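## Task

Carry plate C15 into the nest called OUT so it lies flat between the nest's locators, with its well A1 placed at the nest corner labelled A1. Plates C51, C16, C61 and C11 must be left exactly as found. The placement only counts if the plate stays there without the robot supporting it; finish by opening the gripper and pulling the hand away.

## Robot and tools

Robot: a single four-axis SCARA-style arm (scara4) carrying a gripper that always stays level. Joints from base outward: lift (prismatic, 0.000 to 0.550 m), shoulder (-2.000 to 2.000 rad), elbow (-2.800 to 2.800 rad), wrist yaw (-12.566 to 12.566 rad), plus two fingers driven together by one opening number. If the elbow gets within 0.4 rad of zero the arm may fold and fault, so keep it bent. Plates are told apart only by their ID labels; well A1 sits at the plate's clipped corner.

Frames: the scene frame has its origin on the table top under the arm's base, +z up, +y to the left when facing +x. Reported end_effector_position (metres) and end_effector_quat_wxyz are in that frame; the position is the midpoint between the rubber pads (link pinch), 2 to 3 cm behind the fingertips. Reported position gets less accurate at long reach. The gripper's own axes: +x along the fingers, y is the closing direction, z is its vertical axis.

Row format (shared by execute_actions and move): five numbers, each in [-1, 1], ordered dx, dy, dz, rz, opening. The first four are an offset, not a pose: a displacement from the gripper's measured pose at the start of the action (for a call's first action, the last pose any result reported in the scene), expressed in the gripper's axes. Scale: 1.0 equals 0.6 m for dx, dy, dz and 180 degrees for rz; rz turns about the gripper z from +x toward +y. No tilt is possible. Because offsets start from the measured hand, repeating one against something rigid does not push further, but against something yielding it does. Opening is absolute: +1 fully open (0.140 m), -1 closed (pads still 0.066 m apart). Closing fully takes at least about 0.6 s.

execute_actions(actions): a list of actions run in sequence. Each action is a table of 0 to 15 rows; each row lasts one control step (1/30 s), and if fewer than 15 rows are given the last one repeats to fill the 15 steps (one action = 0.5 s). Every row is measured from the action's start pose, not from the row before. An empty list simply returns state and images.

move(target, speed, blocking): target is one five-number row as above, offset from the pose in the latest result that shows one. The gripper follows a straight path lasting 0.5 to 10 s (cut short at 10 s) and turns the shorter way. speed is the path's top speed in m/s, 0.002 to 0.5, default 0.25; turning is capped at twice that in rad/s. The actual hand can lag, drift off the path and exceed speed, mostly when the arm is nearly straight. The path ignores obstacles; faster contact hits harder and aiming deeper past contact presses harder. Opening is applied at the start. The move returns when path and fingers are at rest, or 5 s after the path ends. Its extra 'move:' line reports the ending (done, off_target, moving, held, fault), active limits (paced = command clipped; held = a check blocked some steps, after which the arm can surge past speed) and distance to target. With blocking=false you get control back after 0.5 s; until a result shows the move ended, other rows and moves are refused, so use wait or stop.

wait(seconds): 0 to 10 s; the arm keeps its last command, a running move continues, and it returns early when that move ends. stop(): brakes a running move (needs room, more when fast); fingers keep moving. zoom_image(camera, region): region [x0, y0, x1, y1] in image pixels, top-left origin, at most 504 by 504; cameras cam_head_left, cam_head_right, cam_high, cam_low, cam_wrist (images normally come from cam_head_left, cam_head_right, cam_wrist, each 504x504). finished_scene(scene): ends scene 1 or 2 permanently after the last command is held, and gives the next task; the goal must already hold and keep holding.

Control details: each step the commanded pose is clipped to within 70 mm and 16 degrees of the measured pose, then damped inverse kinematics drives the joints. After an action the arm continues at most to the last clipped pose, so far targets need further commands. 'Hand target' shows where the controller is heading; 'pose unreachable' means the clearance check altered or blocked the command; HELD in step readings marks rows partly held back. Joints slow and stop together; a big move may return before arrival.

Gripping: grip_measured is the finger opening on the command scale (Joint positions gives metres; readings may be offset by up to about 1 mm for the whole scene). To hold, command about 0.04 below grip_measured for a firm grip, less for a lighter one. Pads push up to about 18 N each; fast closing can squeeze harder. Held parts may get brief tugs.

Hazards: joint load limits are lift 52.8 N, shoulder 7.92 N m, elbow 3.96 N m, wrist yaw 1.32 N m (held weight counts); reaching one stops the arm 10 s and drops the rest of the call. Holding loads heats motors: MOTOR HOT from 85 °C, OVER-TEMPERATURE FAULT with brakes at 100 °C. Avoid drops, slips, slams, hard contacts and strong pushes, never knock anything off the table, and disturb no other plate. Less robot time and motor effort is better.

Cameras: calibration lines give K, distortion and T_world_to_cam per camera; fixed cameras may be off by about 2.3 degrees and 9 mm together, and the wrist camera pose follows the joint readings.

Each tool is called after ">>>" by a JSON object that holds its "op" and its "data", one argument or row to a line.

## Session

>>> {"op": "execute_actions", "data": {
  "actions": []
}}

Scene clock: 0.00 s.
end_effector_position=(+0.5762, -0.1709, +0.2349) grip_measured=+1.00 end_effector_quat_wxyz=(-0.441, -0.000, -0.000, +0.897)
Joint positions: [ 0.23   0.191  2.461 -4.878  0.14 ]
Hand target: +0.576, -0.171, +0.235; -0.441, -0.000, -0.000, +0.897
camera_calibration (this result's frames):
cam_wrist: T_world_to_cam=[[-0.797233, 0.60367, 0.00133288, 0.571732], [0.362644, 0.480686, -0.798392, 0.0475296], [-0.482606, -0.636021, -0.602136, 0.406621], [0, 0, 0, 1]] pos_world=[0.634805, -0.109364, 0.282027]

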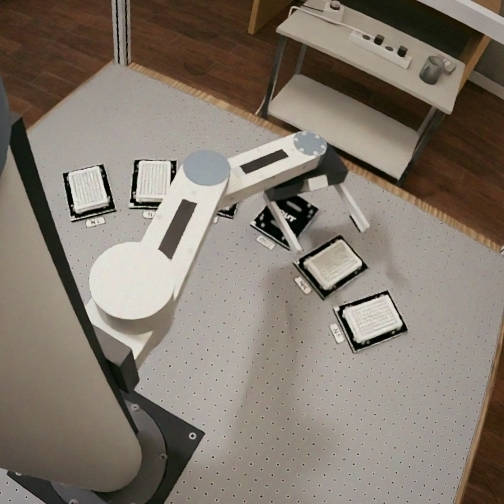

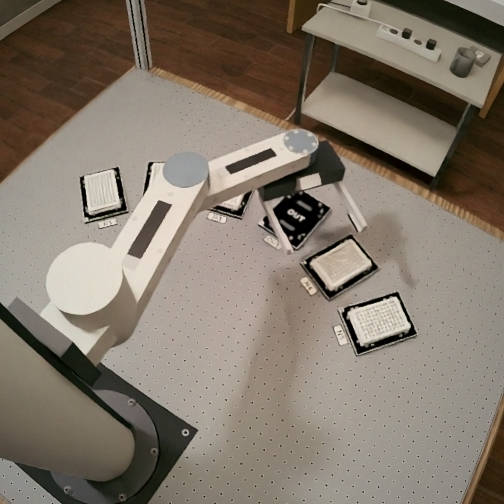

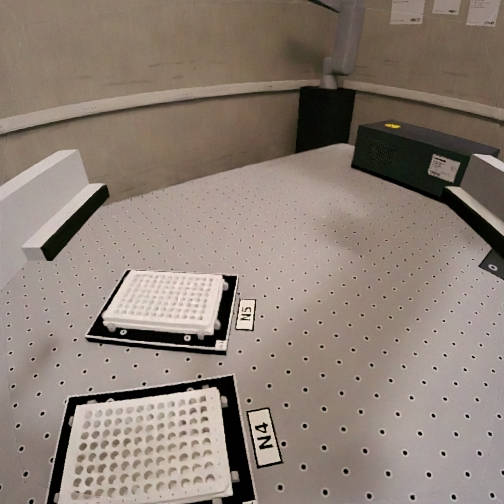

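>>> {"op": "move", "data": {
  "target": [0.124,-0.107,-0.251,0.53,1],
  "speed": 0.5
}}

>>> {"op": "zoom_image", "data": {
  "camera": "cam_wrist",
  "region": [90,120,470,280]
}}

Scene clock: 9.97 s.
end_effector_position=(+0.4798, -0.1909, +0.0842) grip_measured=+1.00 end_effector_quat_wxyz=(+0.961, +0.000, +0.000, -0.278)
Joint positions: [ 0.079  0.417  0.859 -1.84   0.14 ]
Hand target: +0.480, -0.191, +0.084; +0.961, +0.000, +0.000, -0.277
Off the commanded pose: 0.000 m, 0 deg.
move: done
camera_calibration (this result's frames):
cam_wrist: T_world_to_cam=[[-0.526502, -0.850173, 0.00133288, 0.099706], [-0.512481, 0.316122, -0.798392, 0.360297], [0.67835, -0.421038, -0.602136, -0.259324], [0, 0, 0, 1]] pos_world=[0.413053, -0.138316, 0.131378]

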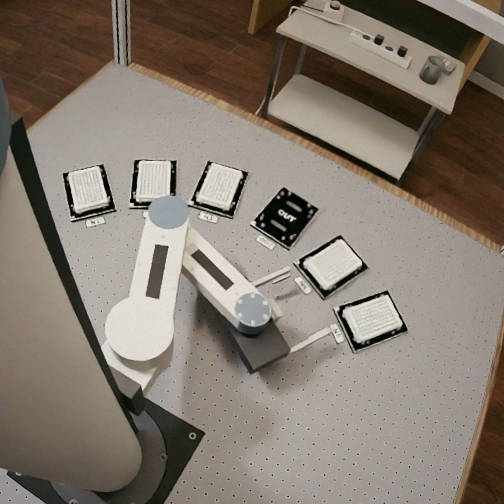

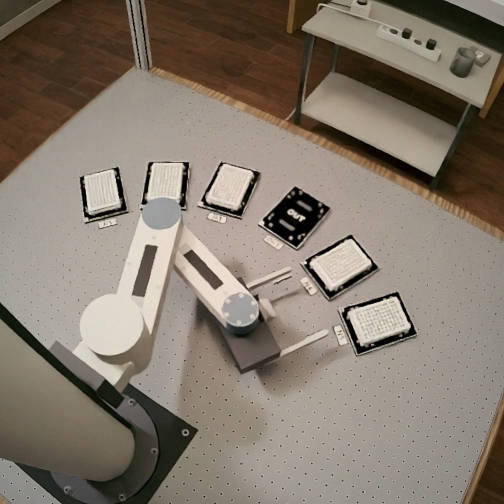

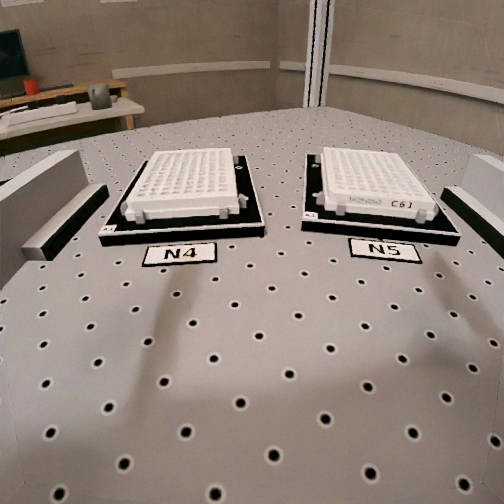

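Region (90, 120, 470, 280) of cam_wrist's 504x504 image, scaled by 1.326, with more detail than that image has; it fills the top 212 rows of this view, and the rest is white.

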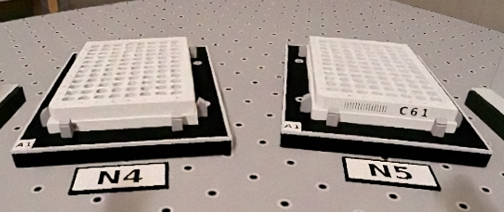

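>>> {"op": "move", "data": {
  "target": [0.025,0.315,0,0.148,1],
  "speed": 0.4
}}

>>> {"op": "zoom_image", "data": {
  "camera": "cam_wrist",
  "region": [130,130,382,320]
}}

>>> {"op": "move", "data": {
  "target": [-0.167,0.277,0,0.153,1],
  "speed": 0.4
}}

>>> {"op": "zoom_image", "data": {
  "camera": "cam_wrist",
  "region": [90,120,470,280]
}}

Scene clock: 18.67 s.
end_effector_position=(+0.5934, -0.0388, +0.0842) grip_measured=+1.00 end_effector_quat_wxyz=(+0.999, +0.000, +0.000, -0.048)
Joint positions: [ 0.079  0.795  1.129 -2.021  0.14 ]
Hand target: +0.593, -0.039, +0.084; +0.999, +0.000, +0.000, -0.049
Off the commanded pose: 0.000 m, 0 deg.
move: done
camera_calibration (this result's frames):
cam_wrist: T_world_to_cam=[[-0.0887218, -0.996056, 0.00133288, 0.0233156], [-0.599856, 0.0523627, -0.798392, 0.412016], [0.795173, -0.0716344, -0.602136, -0.328061], [0, 0, 0, 1]] pos_world=[0.510084, -0.0218511, 0.131382]

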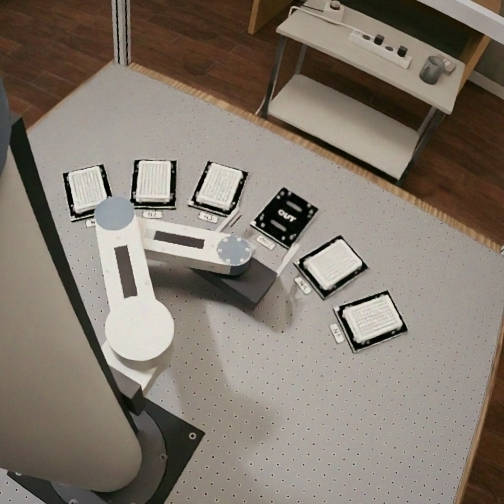

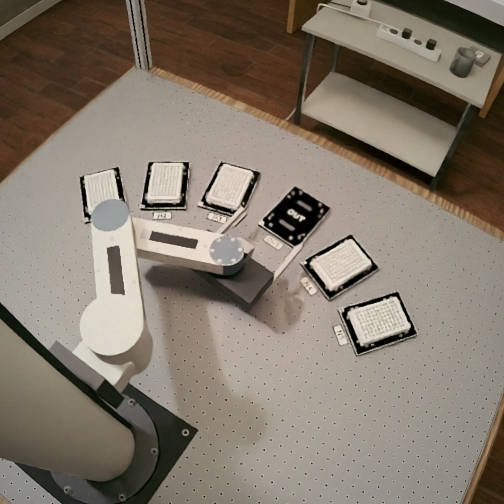

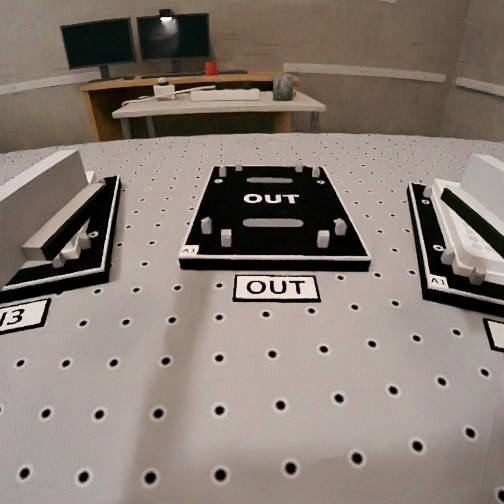

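Region (130, 130, 382, 320) of cam_wrist's 504x504 image, scaled by 2.000, with more detail than that image has; it fills the top 380 rows of this view, and the rest is white.

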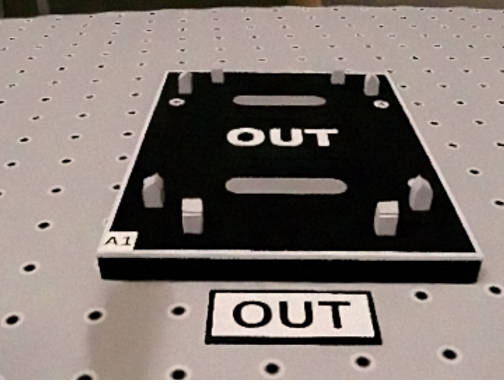

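Scene clock: 19.77 s.
end_effector_position=(+0.5097, +0.1364, +0.0842) grip_measured=+1.00 end_effector_quat_wxyz=(+0.982, +0.000, +0.000, +0.191)
Joint positions: [ 0.079  1.361  0.867 -1.844  0.14 ]
Hand target: +0.510, +0.136, +0.084; +0.982, +0.000, +0.000, +0.191
Off the commanded pose: 0.000 m, 0 deg.
move: done
camera_calibration (this result's frames):
cam_wrist: T_world_to_cam=[[0.382496, -0.923956, 0.00133288, -0.0595582], [-0.555941, -0.231298, -0.798392, 0.368944], [0.737988, 0.304641, -0.602136, -0.271134], [0, 0, 0, 1]] pos_world=[0.427986, 0.112906, 0.131382]

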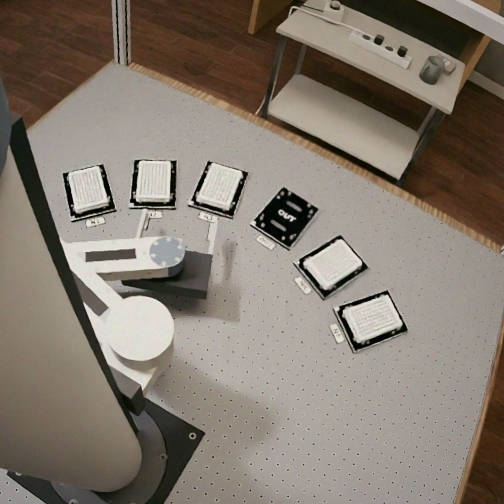

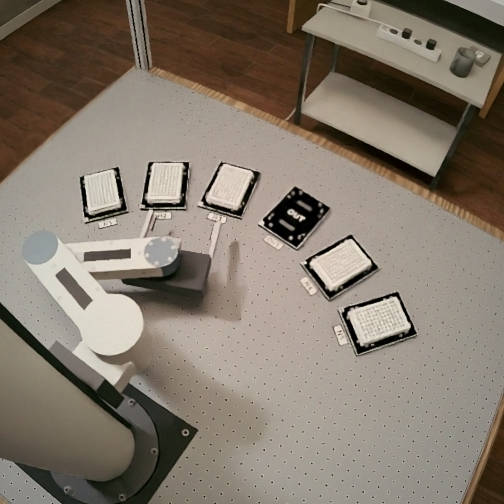

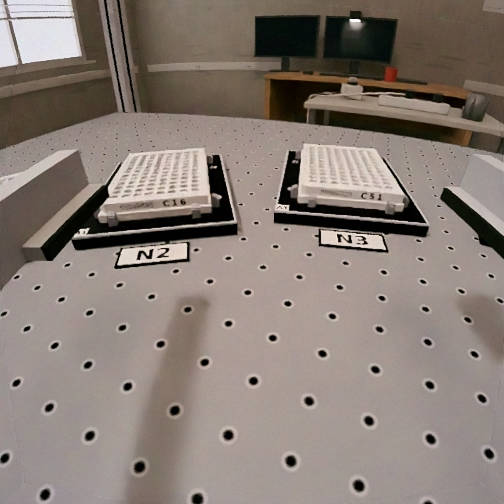

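Region (90, 120, 470, 280) of cam_wrist's 504x504 image, scaled by 1.326, with more detail than that image has; it fills the top 212 rows of this view, and the rest is white.

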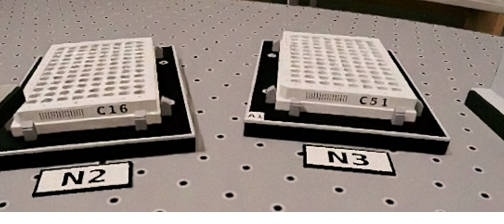

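N1 at ~52°.

>>> {"op": "move", "data": {
  "target": [-0.01,0.342,0,0.165,1],
  "speed": 0.4
}}

>>> {"op": "zoom_image", "data": {
  "camera": "cam_wrist",
  "region": [130,130,382,320]
}}

>>> {"op": "zoom_image", "data": {
  "camera": "cam_head_right",
  "region": [290,225,430,365]
}}

Scene clock: 26.67 s.
end_effector_position=(+0.4270, +0.3245, +0.0842) grip_measured=+1.00 end_effector_quat_wxyz=(+0.900, +0.000, +0.000, +0.436)
Joint positions: [ 0.079  1.815  1.086 -1.998  0.14 ]
Hand target: +0.427, +0.324, +0.084; +0.900, +0.000, +0.000, +0.436
Off the commanded pose: 0.000 m, 0 deg.
move: done
camera_calibration (this result's frames):
cam_wrist: T_world_to_cam=[[0.790454, -0.61252, 0.00133288, -0.129427], [-0.36798, -0.476613, -0.798392, 0.365851], [0.489667, 0.630602, -0.602136, -0.26717], [0, 0, 0, 1]] pos_world=[0.367756, 0.263571, 0.131393]

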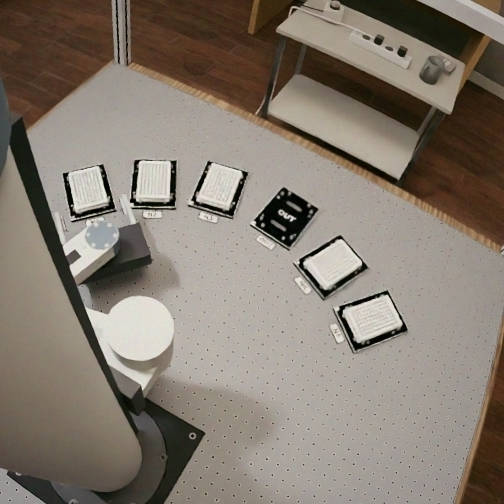

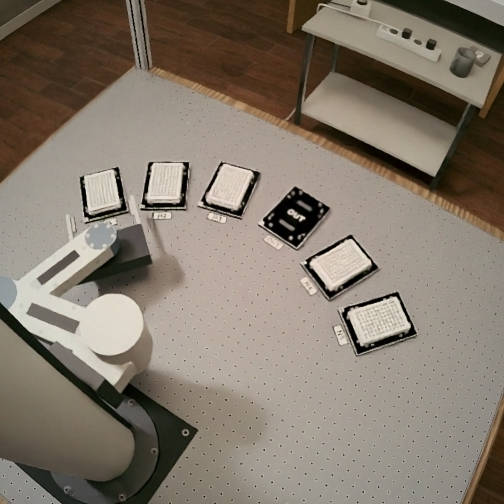

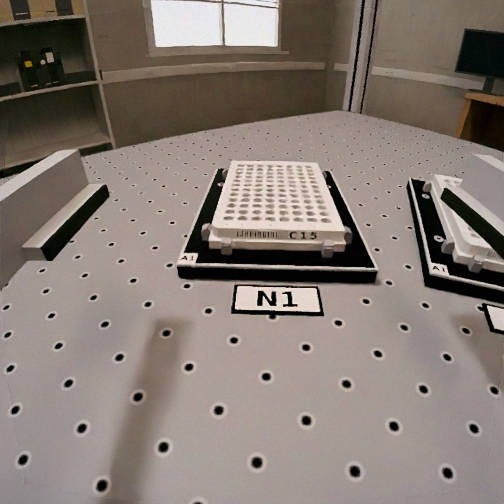

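Region (130, 130, 382, 320) of cam_wrist's 504x504 image, scaled by 2.000, with more detail than that image has; it fills the top 380 rows of this view, and the rest is white.

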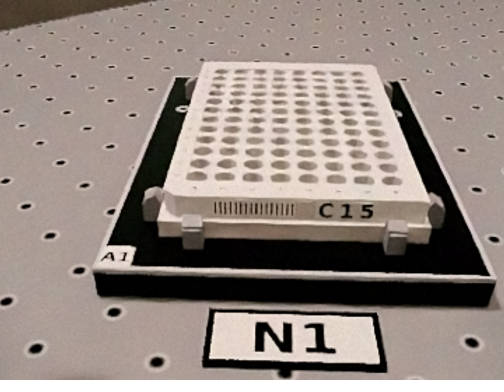

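Region (290, 225, 430, 365) of cam_head_right's 504x504 image, scaled by 3.600, with more detail than that image has.

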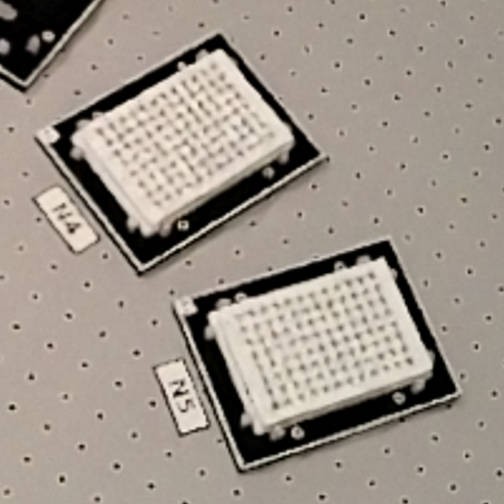

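>>> {"op": "move", "data": {
  "target": [0.212,-0.0137,-0.04,-0.013,0.1],
  "speed": 0.3
}}

>>> {"op": "move", "data": {
  "target": [0,0,-0.044,0,0.1],
  "speed": 0.08
}}

Scene clock: 36.20 s.
end_effector_position=(+0.5122, +0.4194, +0.0602) grip_measured=+0.10 end_effector_quat_wxyz=(+0.908, +0.000, +0.000, +0.418)
Joint positions: [ 0.055  1.541  1.739 -2.417  0.107]
Hand target: +0.512, +0.419, +0.060; +0.908, +0.000, +0.000, +0.418
Off the commanded pose: 0.000 m, 0 deg.
move: done
camera_calibration (this result's frames):
cam_wrist: T_world_to_cam=[[0.764919, -0.644125, 0.00133288, -0.112284], [-0.387038, -0.461272, -0.798392, 0.426557], [0.514879, 0.61019, -0.602136, -0.387504], [0, 0, 0, 1]] pos_world=[0.4505, 0.360885, 0.107379]

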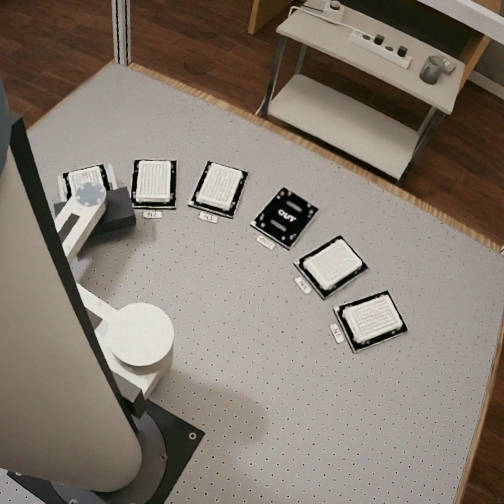

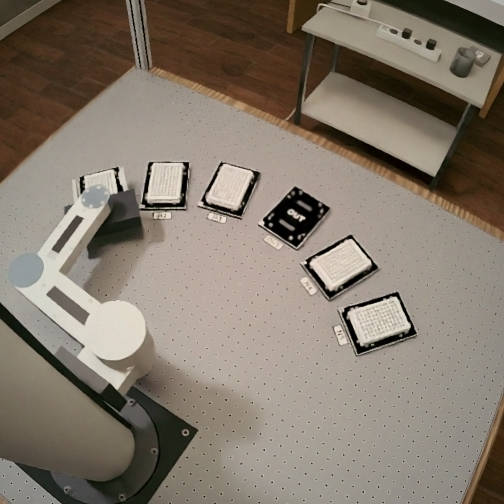

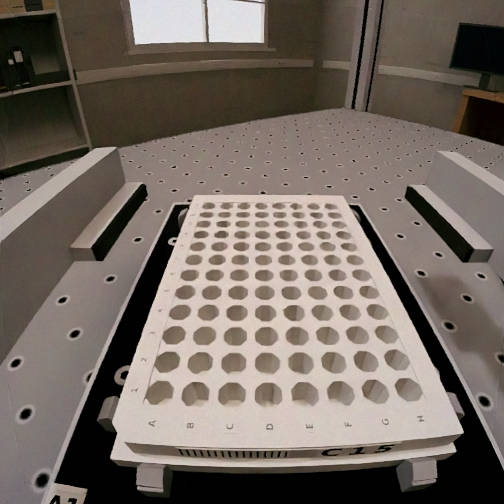

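Scene clock: 36.93 s.
end_effector_position=(+0.5122, +0.4193, +0.0338) grip_measured=+0.10 end_effector_quat_wxyz=(+0.908, +0.000, +0.000, +0.418)
Joint positions: [ 0.029  1.541  1.739 -2.417  0.107]
Hand target: +0.512, +0.419, +0.034; +0.908, +0.000, +0.000, +0.418
Off the commanded pose: 0.000 m, 0 deg.
move: done
camera_calibration (this result's frames):
cam_wrist: T_world_to_cam=[[0.764906, -0.644141, 0.00133288, -0.112241], [-0.387047, -0.461263, -0.798392, 0.405436], [0.514892, 0.610179, -0.602136, -0.403433], [0, 0, 0, 1]] pos_world=[0.450502, 0.36088, 0.0809255]

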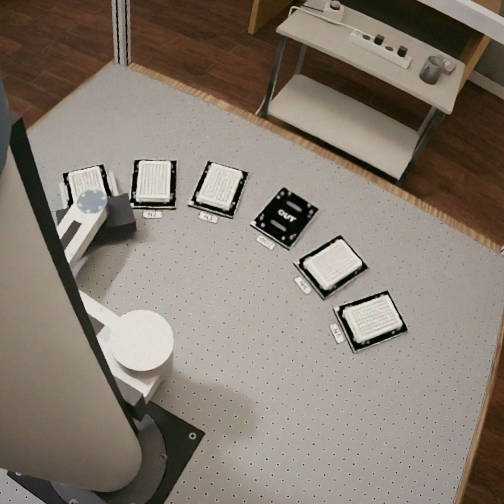

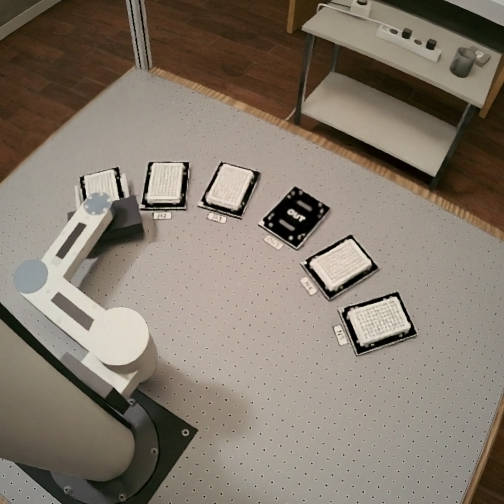

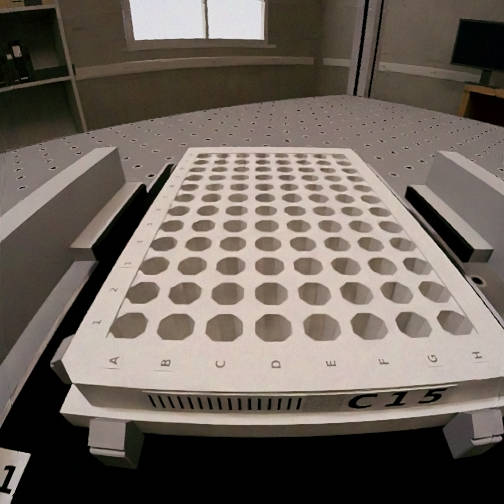

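>>> {"op": "move", "data": {
  "target": [0,0.0025,0,0.003,-0.42]
}}

>>> {"op": "move", "data": {
  "target": [0,0,0,0,-0.64]
}}

>>> {"op": "move", "data": {
  "target": [0,0,0.02,0,-0.64],
  "speed": 0.04
}}

Scene clock: 43.80 s.
end_effector_position=(+0.5112, +0.4202, +0.0338) grip_measured=-0.42 end_effector_quat_wxyz=(+0.907, +0.000, +0.000, +0.422)
Joint positions: [ 0.029  1.541  1.739 -2.409  0.087]
Hand target: +0.511, +0.420, +0.034; +0.906, +0.000, +0.000, +0.422
Off the commanded pose: 0.000 m, 0 deg.
move: done
camera_calibration (this result's frames):
cam_wrist: T_world_to_cam=[[0.770578, -0.637344, 0.00133288, -0.116685], [-0.382949, -0.464672, -0.798392, 0.404778], [0.50947, 0.614713, -0.602136, -0.402568], [0, 0, 0, 1]] pos_world=[0.45002, 0.361185, 0.0809262]

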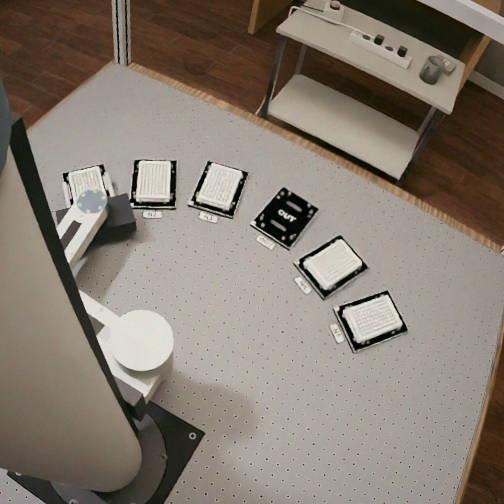

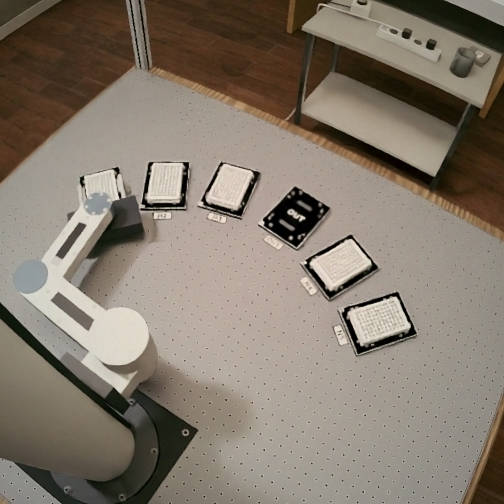

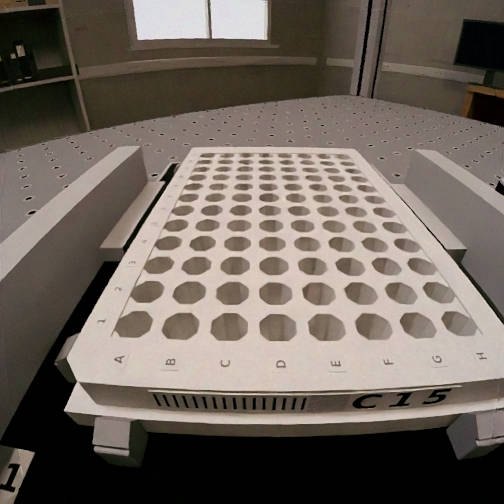

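Scene clock: 44.30 s.
end_effector_position=(+0.5112, +0.4202, +0.0338) grip_measured=-0.57 end_effector_quat_wxyz=(+0.907, +0.000, +0.000, +0.422)
Joint positions: [ 0.029  1.541  1.739 -2.409  0.082]
Hand target: +0.511, +0.420, +0.034; +0.907, +0.000, +0.000, +0.422
Off the commanded pose: 0.000 m, 0 deg.
move: done
camera_calibration (this result's frames):
cam_wrist: T_world_to_cam=[[0.770556, -0.637371, 0.00133288, -0.116676], [-0.382965, -0.464658, -0.798392, 0.404781], [0.509492, 0.614695, -0.602136, -0.402572], [0, 0, 0, 1]] pos_world=[0.450029, 0.361178, 0.0809262]

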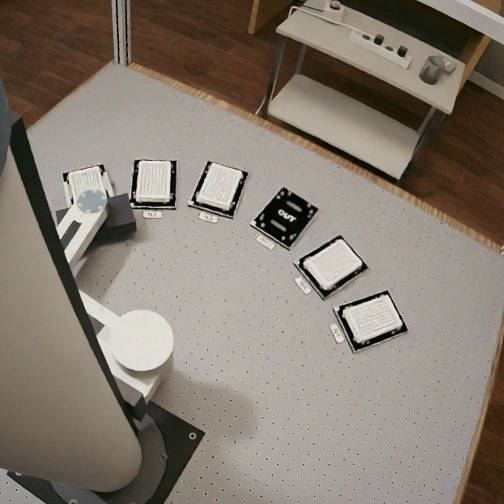

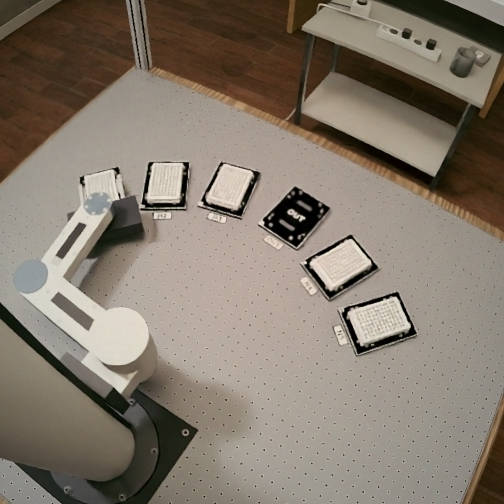

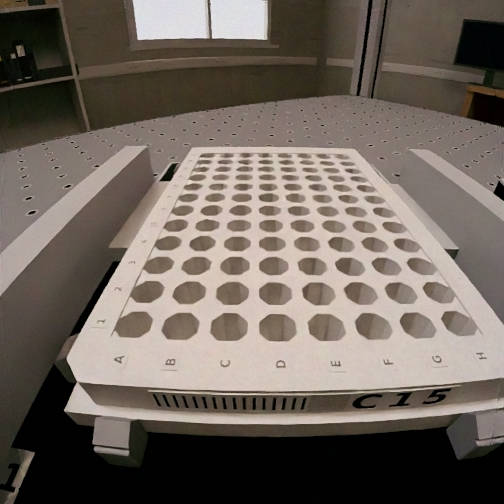

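Scene clock: 45.00 s.
end_effector_position=(+0.5112, +0.4202, +0.0458) grip_measured=-0.57 end_effector_quat_wxyz=(+0.907, +0.000, +0.000, +0.422)
Joint positions: [ 0.041  1.541  1.739 -2.409  0.082]
Hand target: +0.511, +0.420, +0.046; +0.907, +0.000, +0.000, +0.422
Off the commanded pose: 0.000 m, 0 deg.
move: done
camera_calibration (this result's frames):
cam_wrist: T_world_to_cam=[[0.770556, -0.63737, 0.00133288, -0.116693], [-0.382964, -0.464659, -0.798392, 0.414395], [0.509491, 0.614696, -0.602136, -0.395321], [0, 0, 0, 1]] pos_world=[0.450029, 0.361178, 0.0929684]

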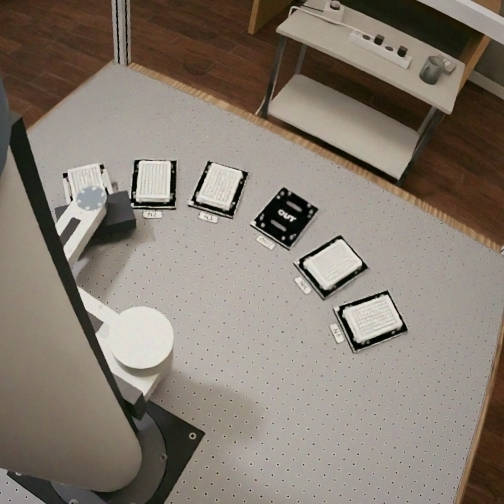

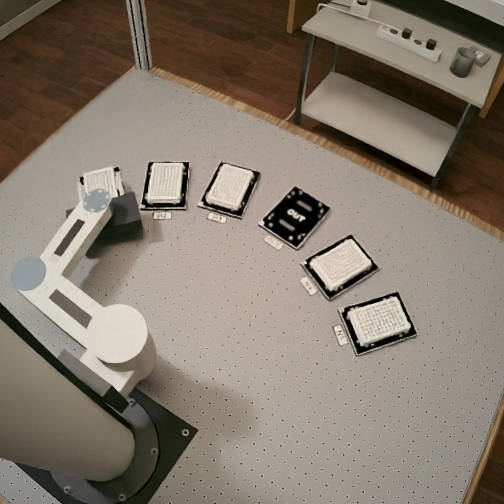

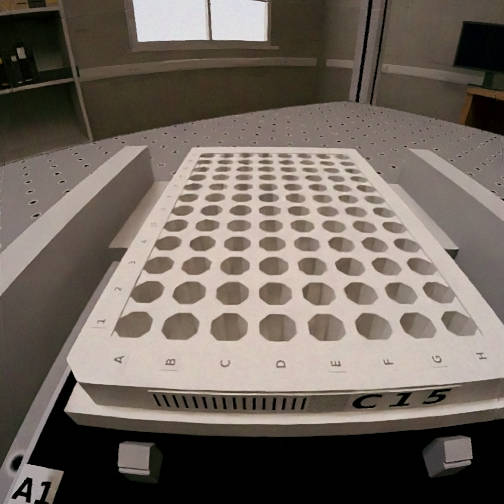

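>>> {"op": "move", "data": {
  "target": [0,0,0.04,0,-0.64]
}}

>>> {"op": "move", "data": {
  "target": [-0.3733,-0.7877,0,-0.31,-0.64],
  "speed": 0.3
}}

>>> {"op": "move", "data": {
  "target": [0,0,-0.04,0,-0.64],
  "speed": 0.06
}}

Scene clock: 54.37 s.
end_effector_position=(+0.5112, +0.4202, +0.0698) grip_measured=-0.57 end_effector_quat_wxyz=(+0.907, +0.000, +0.000, +0.422)
Joint positions: [ 0.065  1.541  1.739 -2.409  0.082]
Hand target: +0.511, +0.420, +0.070; +0.907, +0.000, +0.000, +0.422
Off the commanded pose: 0.000 m, 0 deg.
move: done
camera_calibration (this result's frames):
cam_wrist: T_world_to_cam=[[0.770565, -0.63736, 0.00133288, -0.116729], [-0.382958, -0.464664, -0.798392, 0.43359], [0.509482, 0.614703, -0.602136, -0.380844], [0, 0, 0, 1]] pos_world=[0.450028, 0.361182, 0.117011]

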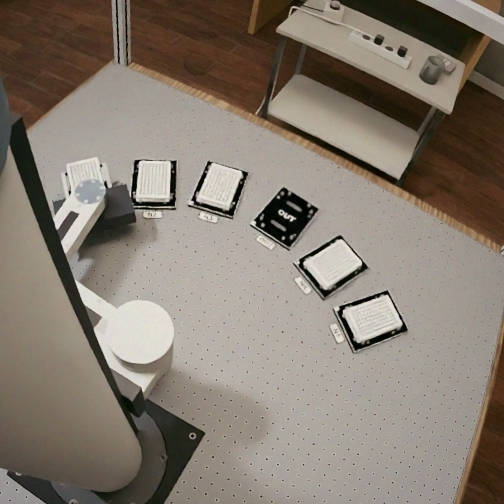

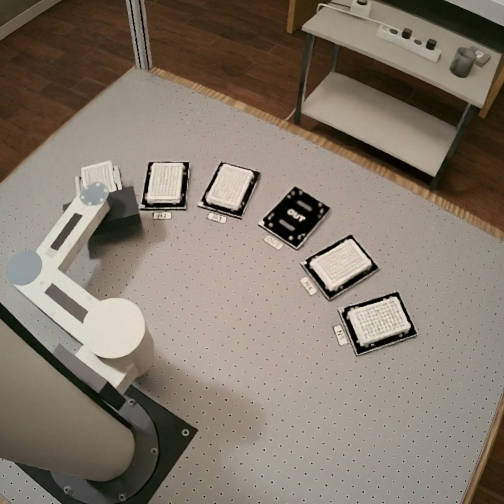

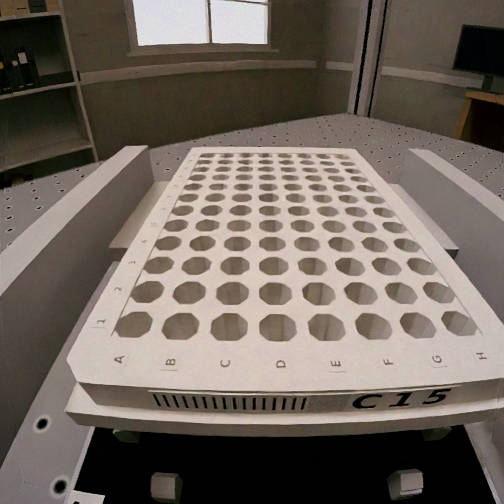

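Scene clock: 56.57 s.
end_effector_position=(+0.7288, -0.0555, +0.0698) grip_measured=-0.57 end_effector_quat_wxyz=(+0.999, +0.000, +0.000, -0.051)
Joint positions: [ 0.065  0.487  1.854 -2.444  0.082]
Hand target: +0.729, -0.055, +0.070; +0.999, +0.000, +0.000, -0.051
Off the commanded pose: 0.000 m, 0 deg.
move: done
camera_calibration (this result's frames):
cam_wrist: T_world_to_cam=[[-0.0940888, -0.995563, 0.00133288, 0.0227251], [-0.599565, 0.0555949, -0.798392, 0.48263], [0.794776, -0.0759189, -0.602136, -0.44557], [0, 0, 0, 1]] pos_world=[0.645634, -0.0380347, 0.117004]

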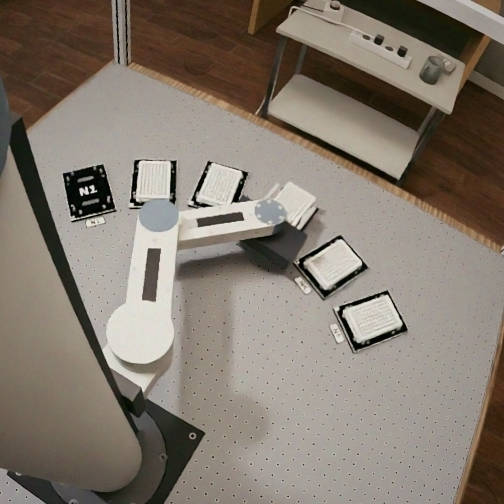

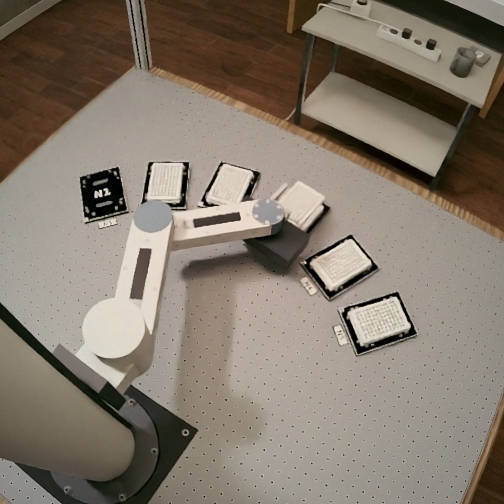

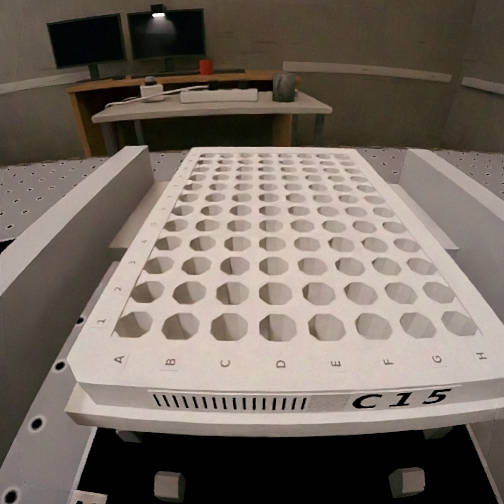

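Scene clock: 57.30 s.
end_effector_position=(+0.7289, -0.0554, +0.0458) grip_measured=-0.57 end_effector_quat_wxyz=(+0.999, +0.000, +0.000, -0.051)
Joint positions: [ 0.041  0.487  1.854 -2.444  0.082]
Hand target: +0.729, -0.055, +0.046; +0.999, +0.000, +0.000, -0.051
Off the commanded pose: 0.000 m, 0 deg.
move: done
camera_calibration (this result's frames):
cam_wrist: T_world_to_cam=[[-0.0937927, -0.995591, 0.00133288, 0.0226333], [-0.599582, 0.0554166, -0.798392, 0.463433], [0.794798, -0.0756826, -0.602136, -0.460083], [0, 0, 0, 1]] pos_world=[0.645662, -0.0379687, 0.0929388]

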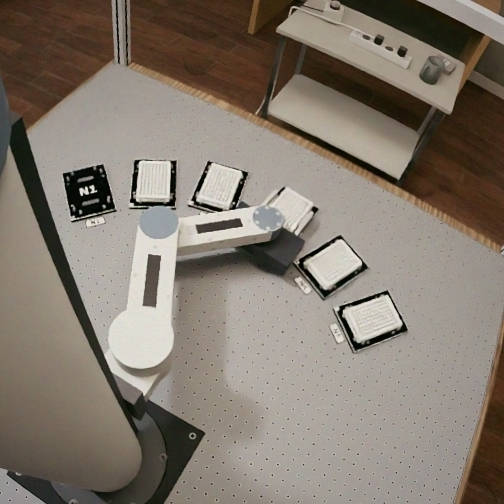

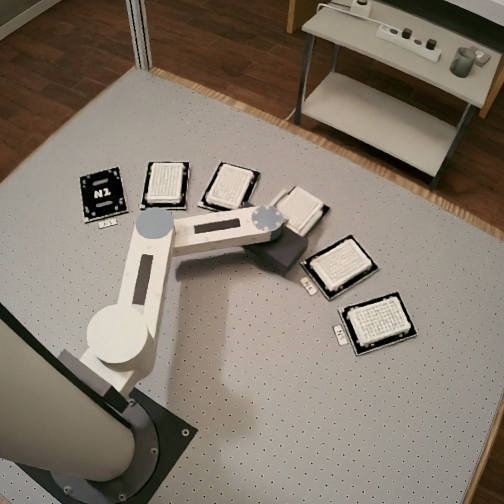

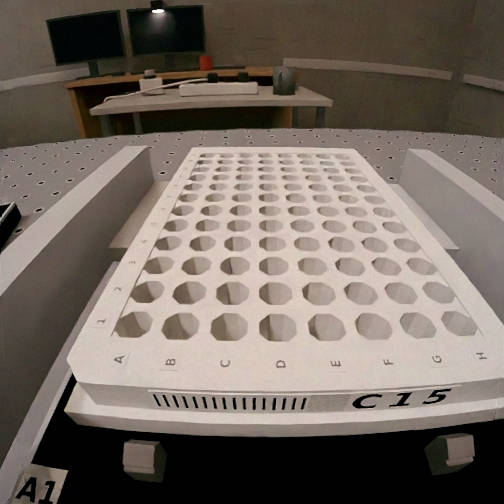

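>>> {"op": "move", "data": {
  "target": [0.0006,-0.0013,-0.0197,0,-0.64],
  "speed": 0.015
}}

>>> {"op": "move", "data": {
  "target": [0,0,0,0,0.4]
}}

>>> {"op": "move", "data": {
  "target": [-0.15,0,0.14,0,0.4],
  "speed": 0.4
}}

Scene clock: 63.87 s.
end_effector_position=(+0.7291, -0.0562, +0.0339) grip_measured=-0.57 end_effector_quat_wxyz=(+0.999, +0.000, +0.000, -0.051)
Joint positions: [ 0.029  0.485  1.856 -2.443  0.082]
Hand target: +0.729, -0.056, +0.034; +0.999, +0.000, +0.000, -0.051
Off the commanded pose: 0.000 m, 0 deg.
move: done
camera_calibration (this result's frames):
cam_wrist: T_world_to_cam=[[-0.0939679, -0.995574, 0.00133288, 0.0220396], [-0.599572, 0.0555221, -0.798392, 0.454167], [0.794785, -0.0758224, -0.602136, -0.467483], [0, 0, 0, 1]] pos_world=[0.645926, -0.03872, 0.0810858]

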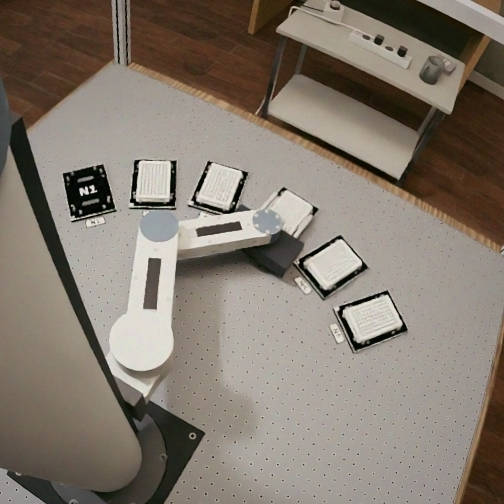

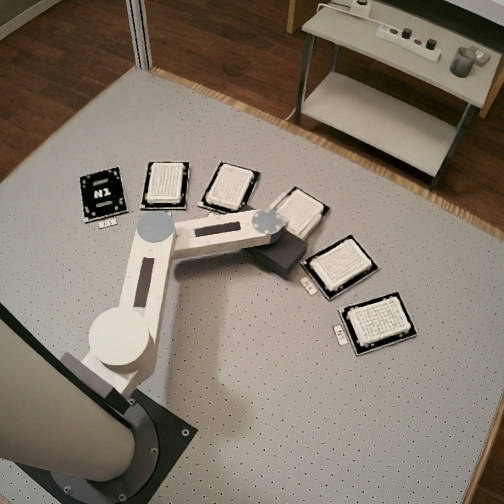

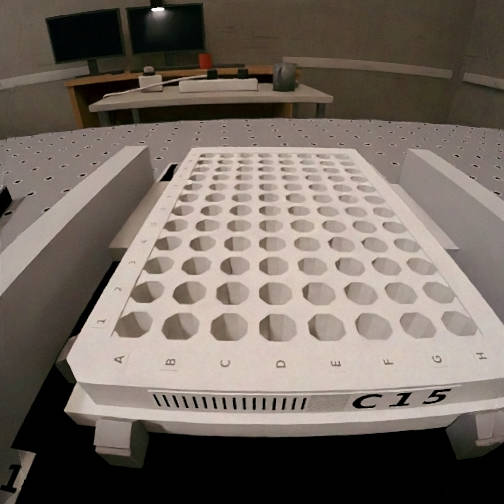

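Scene clock: 64.40 s.
end_effector_position=(+0.7291, -0.0561, +0.0339) grip_measured=+0.40 end_effector_quat_wxyz=(+0.999, +0.000, +0.000, -0.051)
Joint positions: [ 0.029  0.485  1.856 -2.443  0.118]
Hand target: +0.729, -0.056, +0.034; +0.999, +0.000, +0.000, -0.051
Off the commanded pose: 0.000 m, 0 deg.
move: done
camera_calibration (this result's frames):
cam_wrist: T_world_to_cam=[[-0.0939338, -0.995578, 0.00133288, 0.0220276], [-0.599574, 0.0555016, -0.798392, 0.454167], [0.794788, -0.0757952, -0.602136, -0.467484], [0, 0, 0, 1]] pos_world=[0.645926, -0.0387098, 0.0810858]

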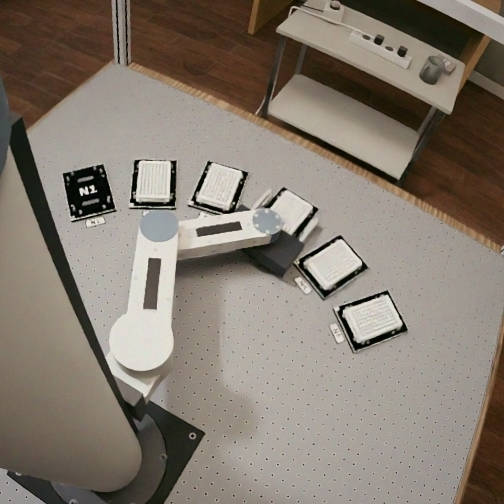

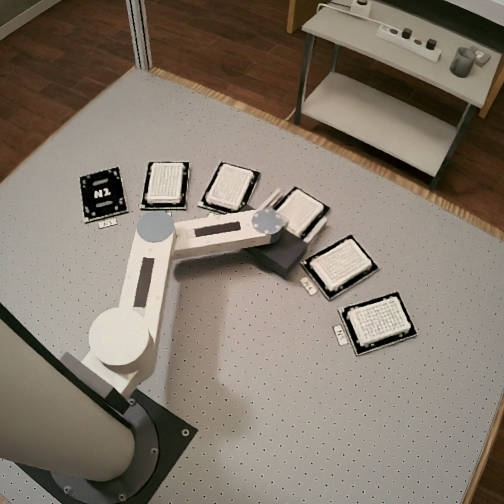

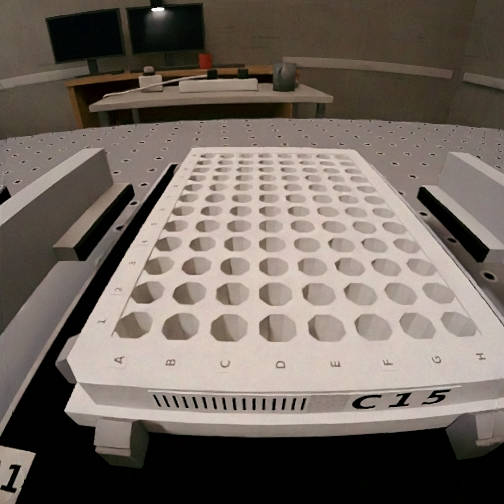

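Scene clock: 65.23 s.
end_effector_position=(+0.6395, -0.0470, +0.1180) grip_measured=+0.40 end_effector_quat_wxyz=(+0.999, +0.000, +0.000, -0.051)
Joint positions: [ 0.113  0.699  1.352 -2.154  0.118]
Hand target: +0.640, -0.047, +0.118; +0.999, +0.000, +0.000, -0.051
Off the commanded pose: 0.000 m, 0 deg.
move: done
camera_calibration (this result's frames):
cam_wrist: T_world_to_cam=[[-0.0942582, -0.995547, 0.00133288, 0.0227986], [-0.599556, 0.0556969, -0.798392, 0.467058], [0.794763, -0.0760542, -0.602136, -0.344982], [0, 0, 0, 1]] pos_world=[0.556355, -0.029554, 0.165139]

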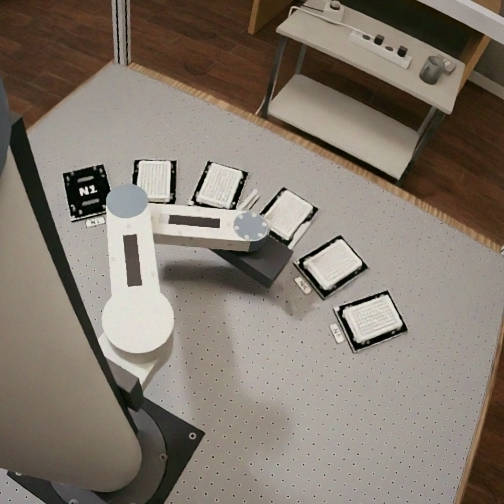

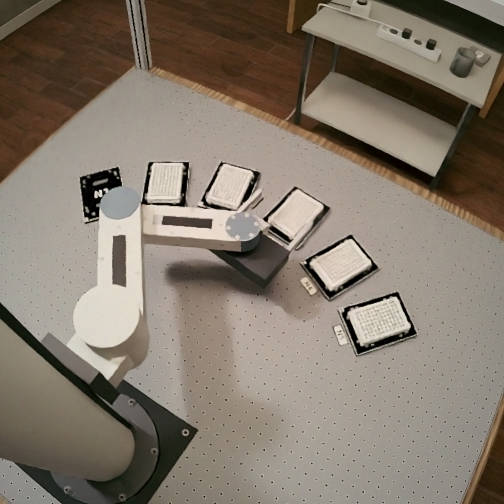

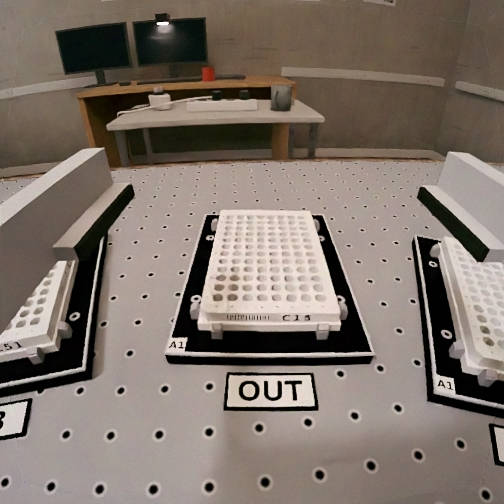

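>>> {"op": "finished_scene", "data": {
  "scene": 2
}}

The scene is finished: the task was done.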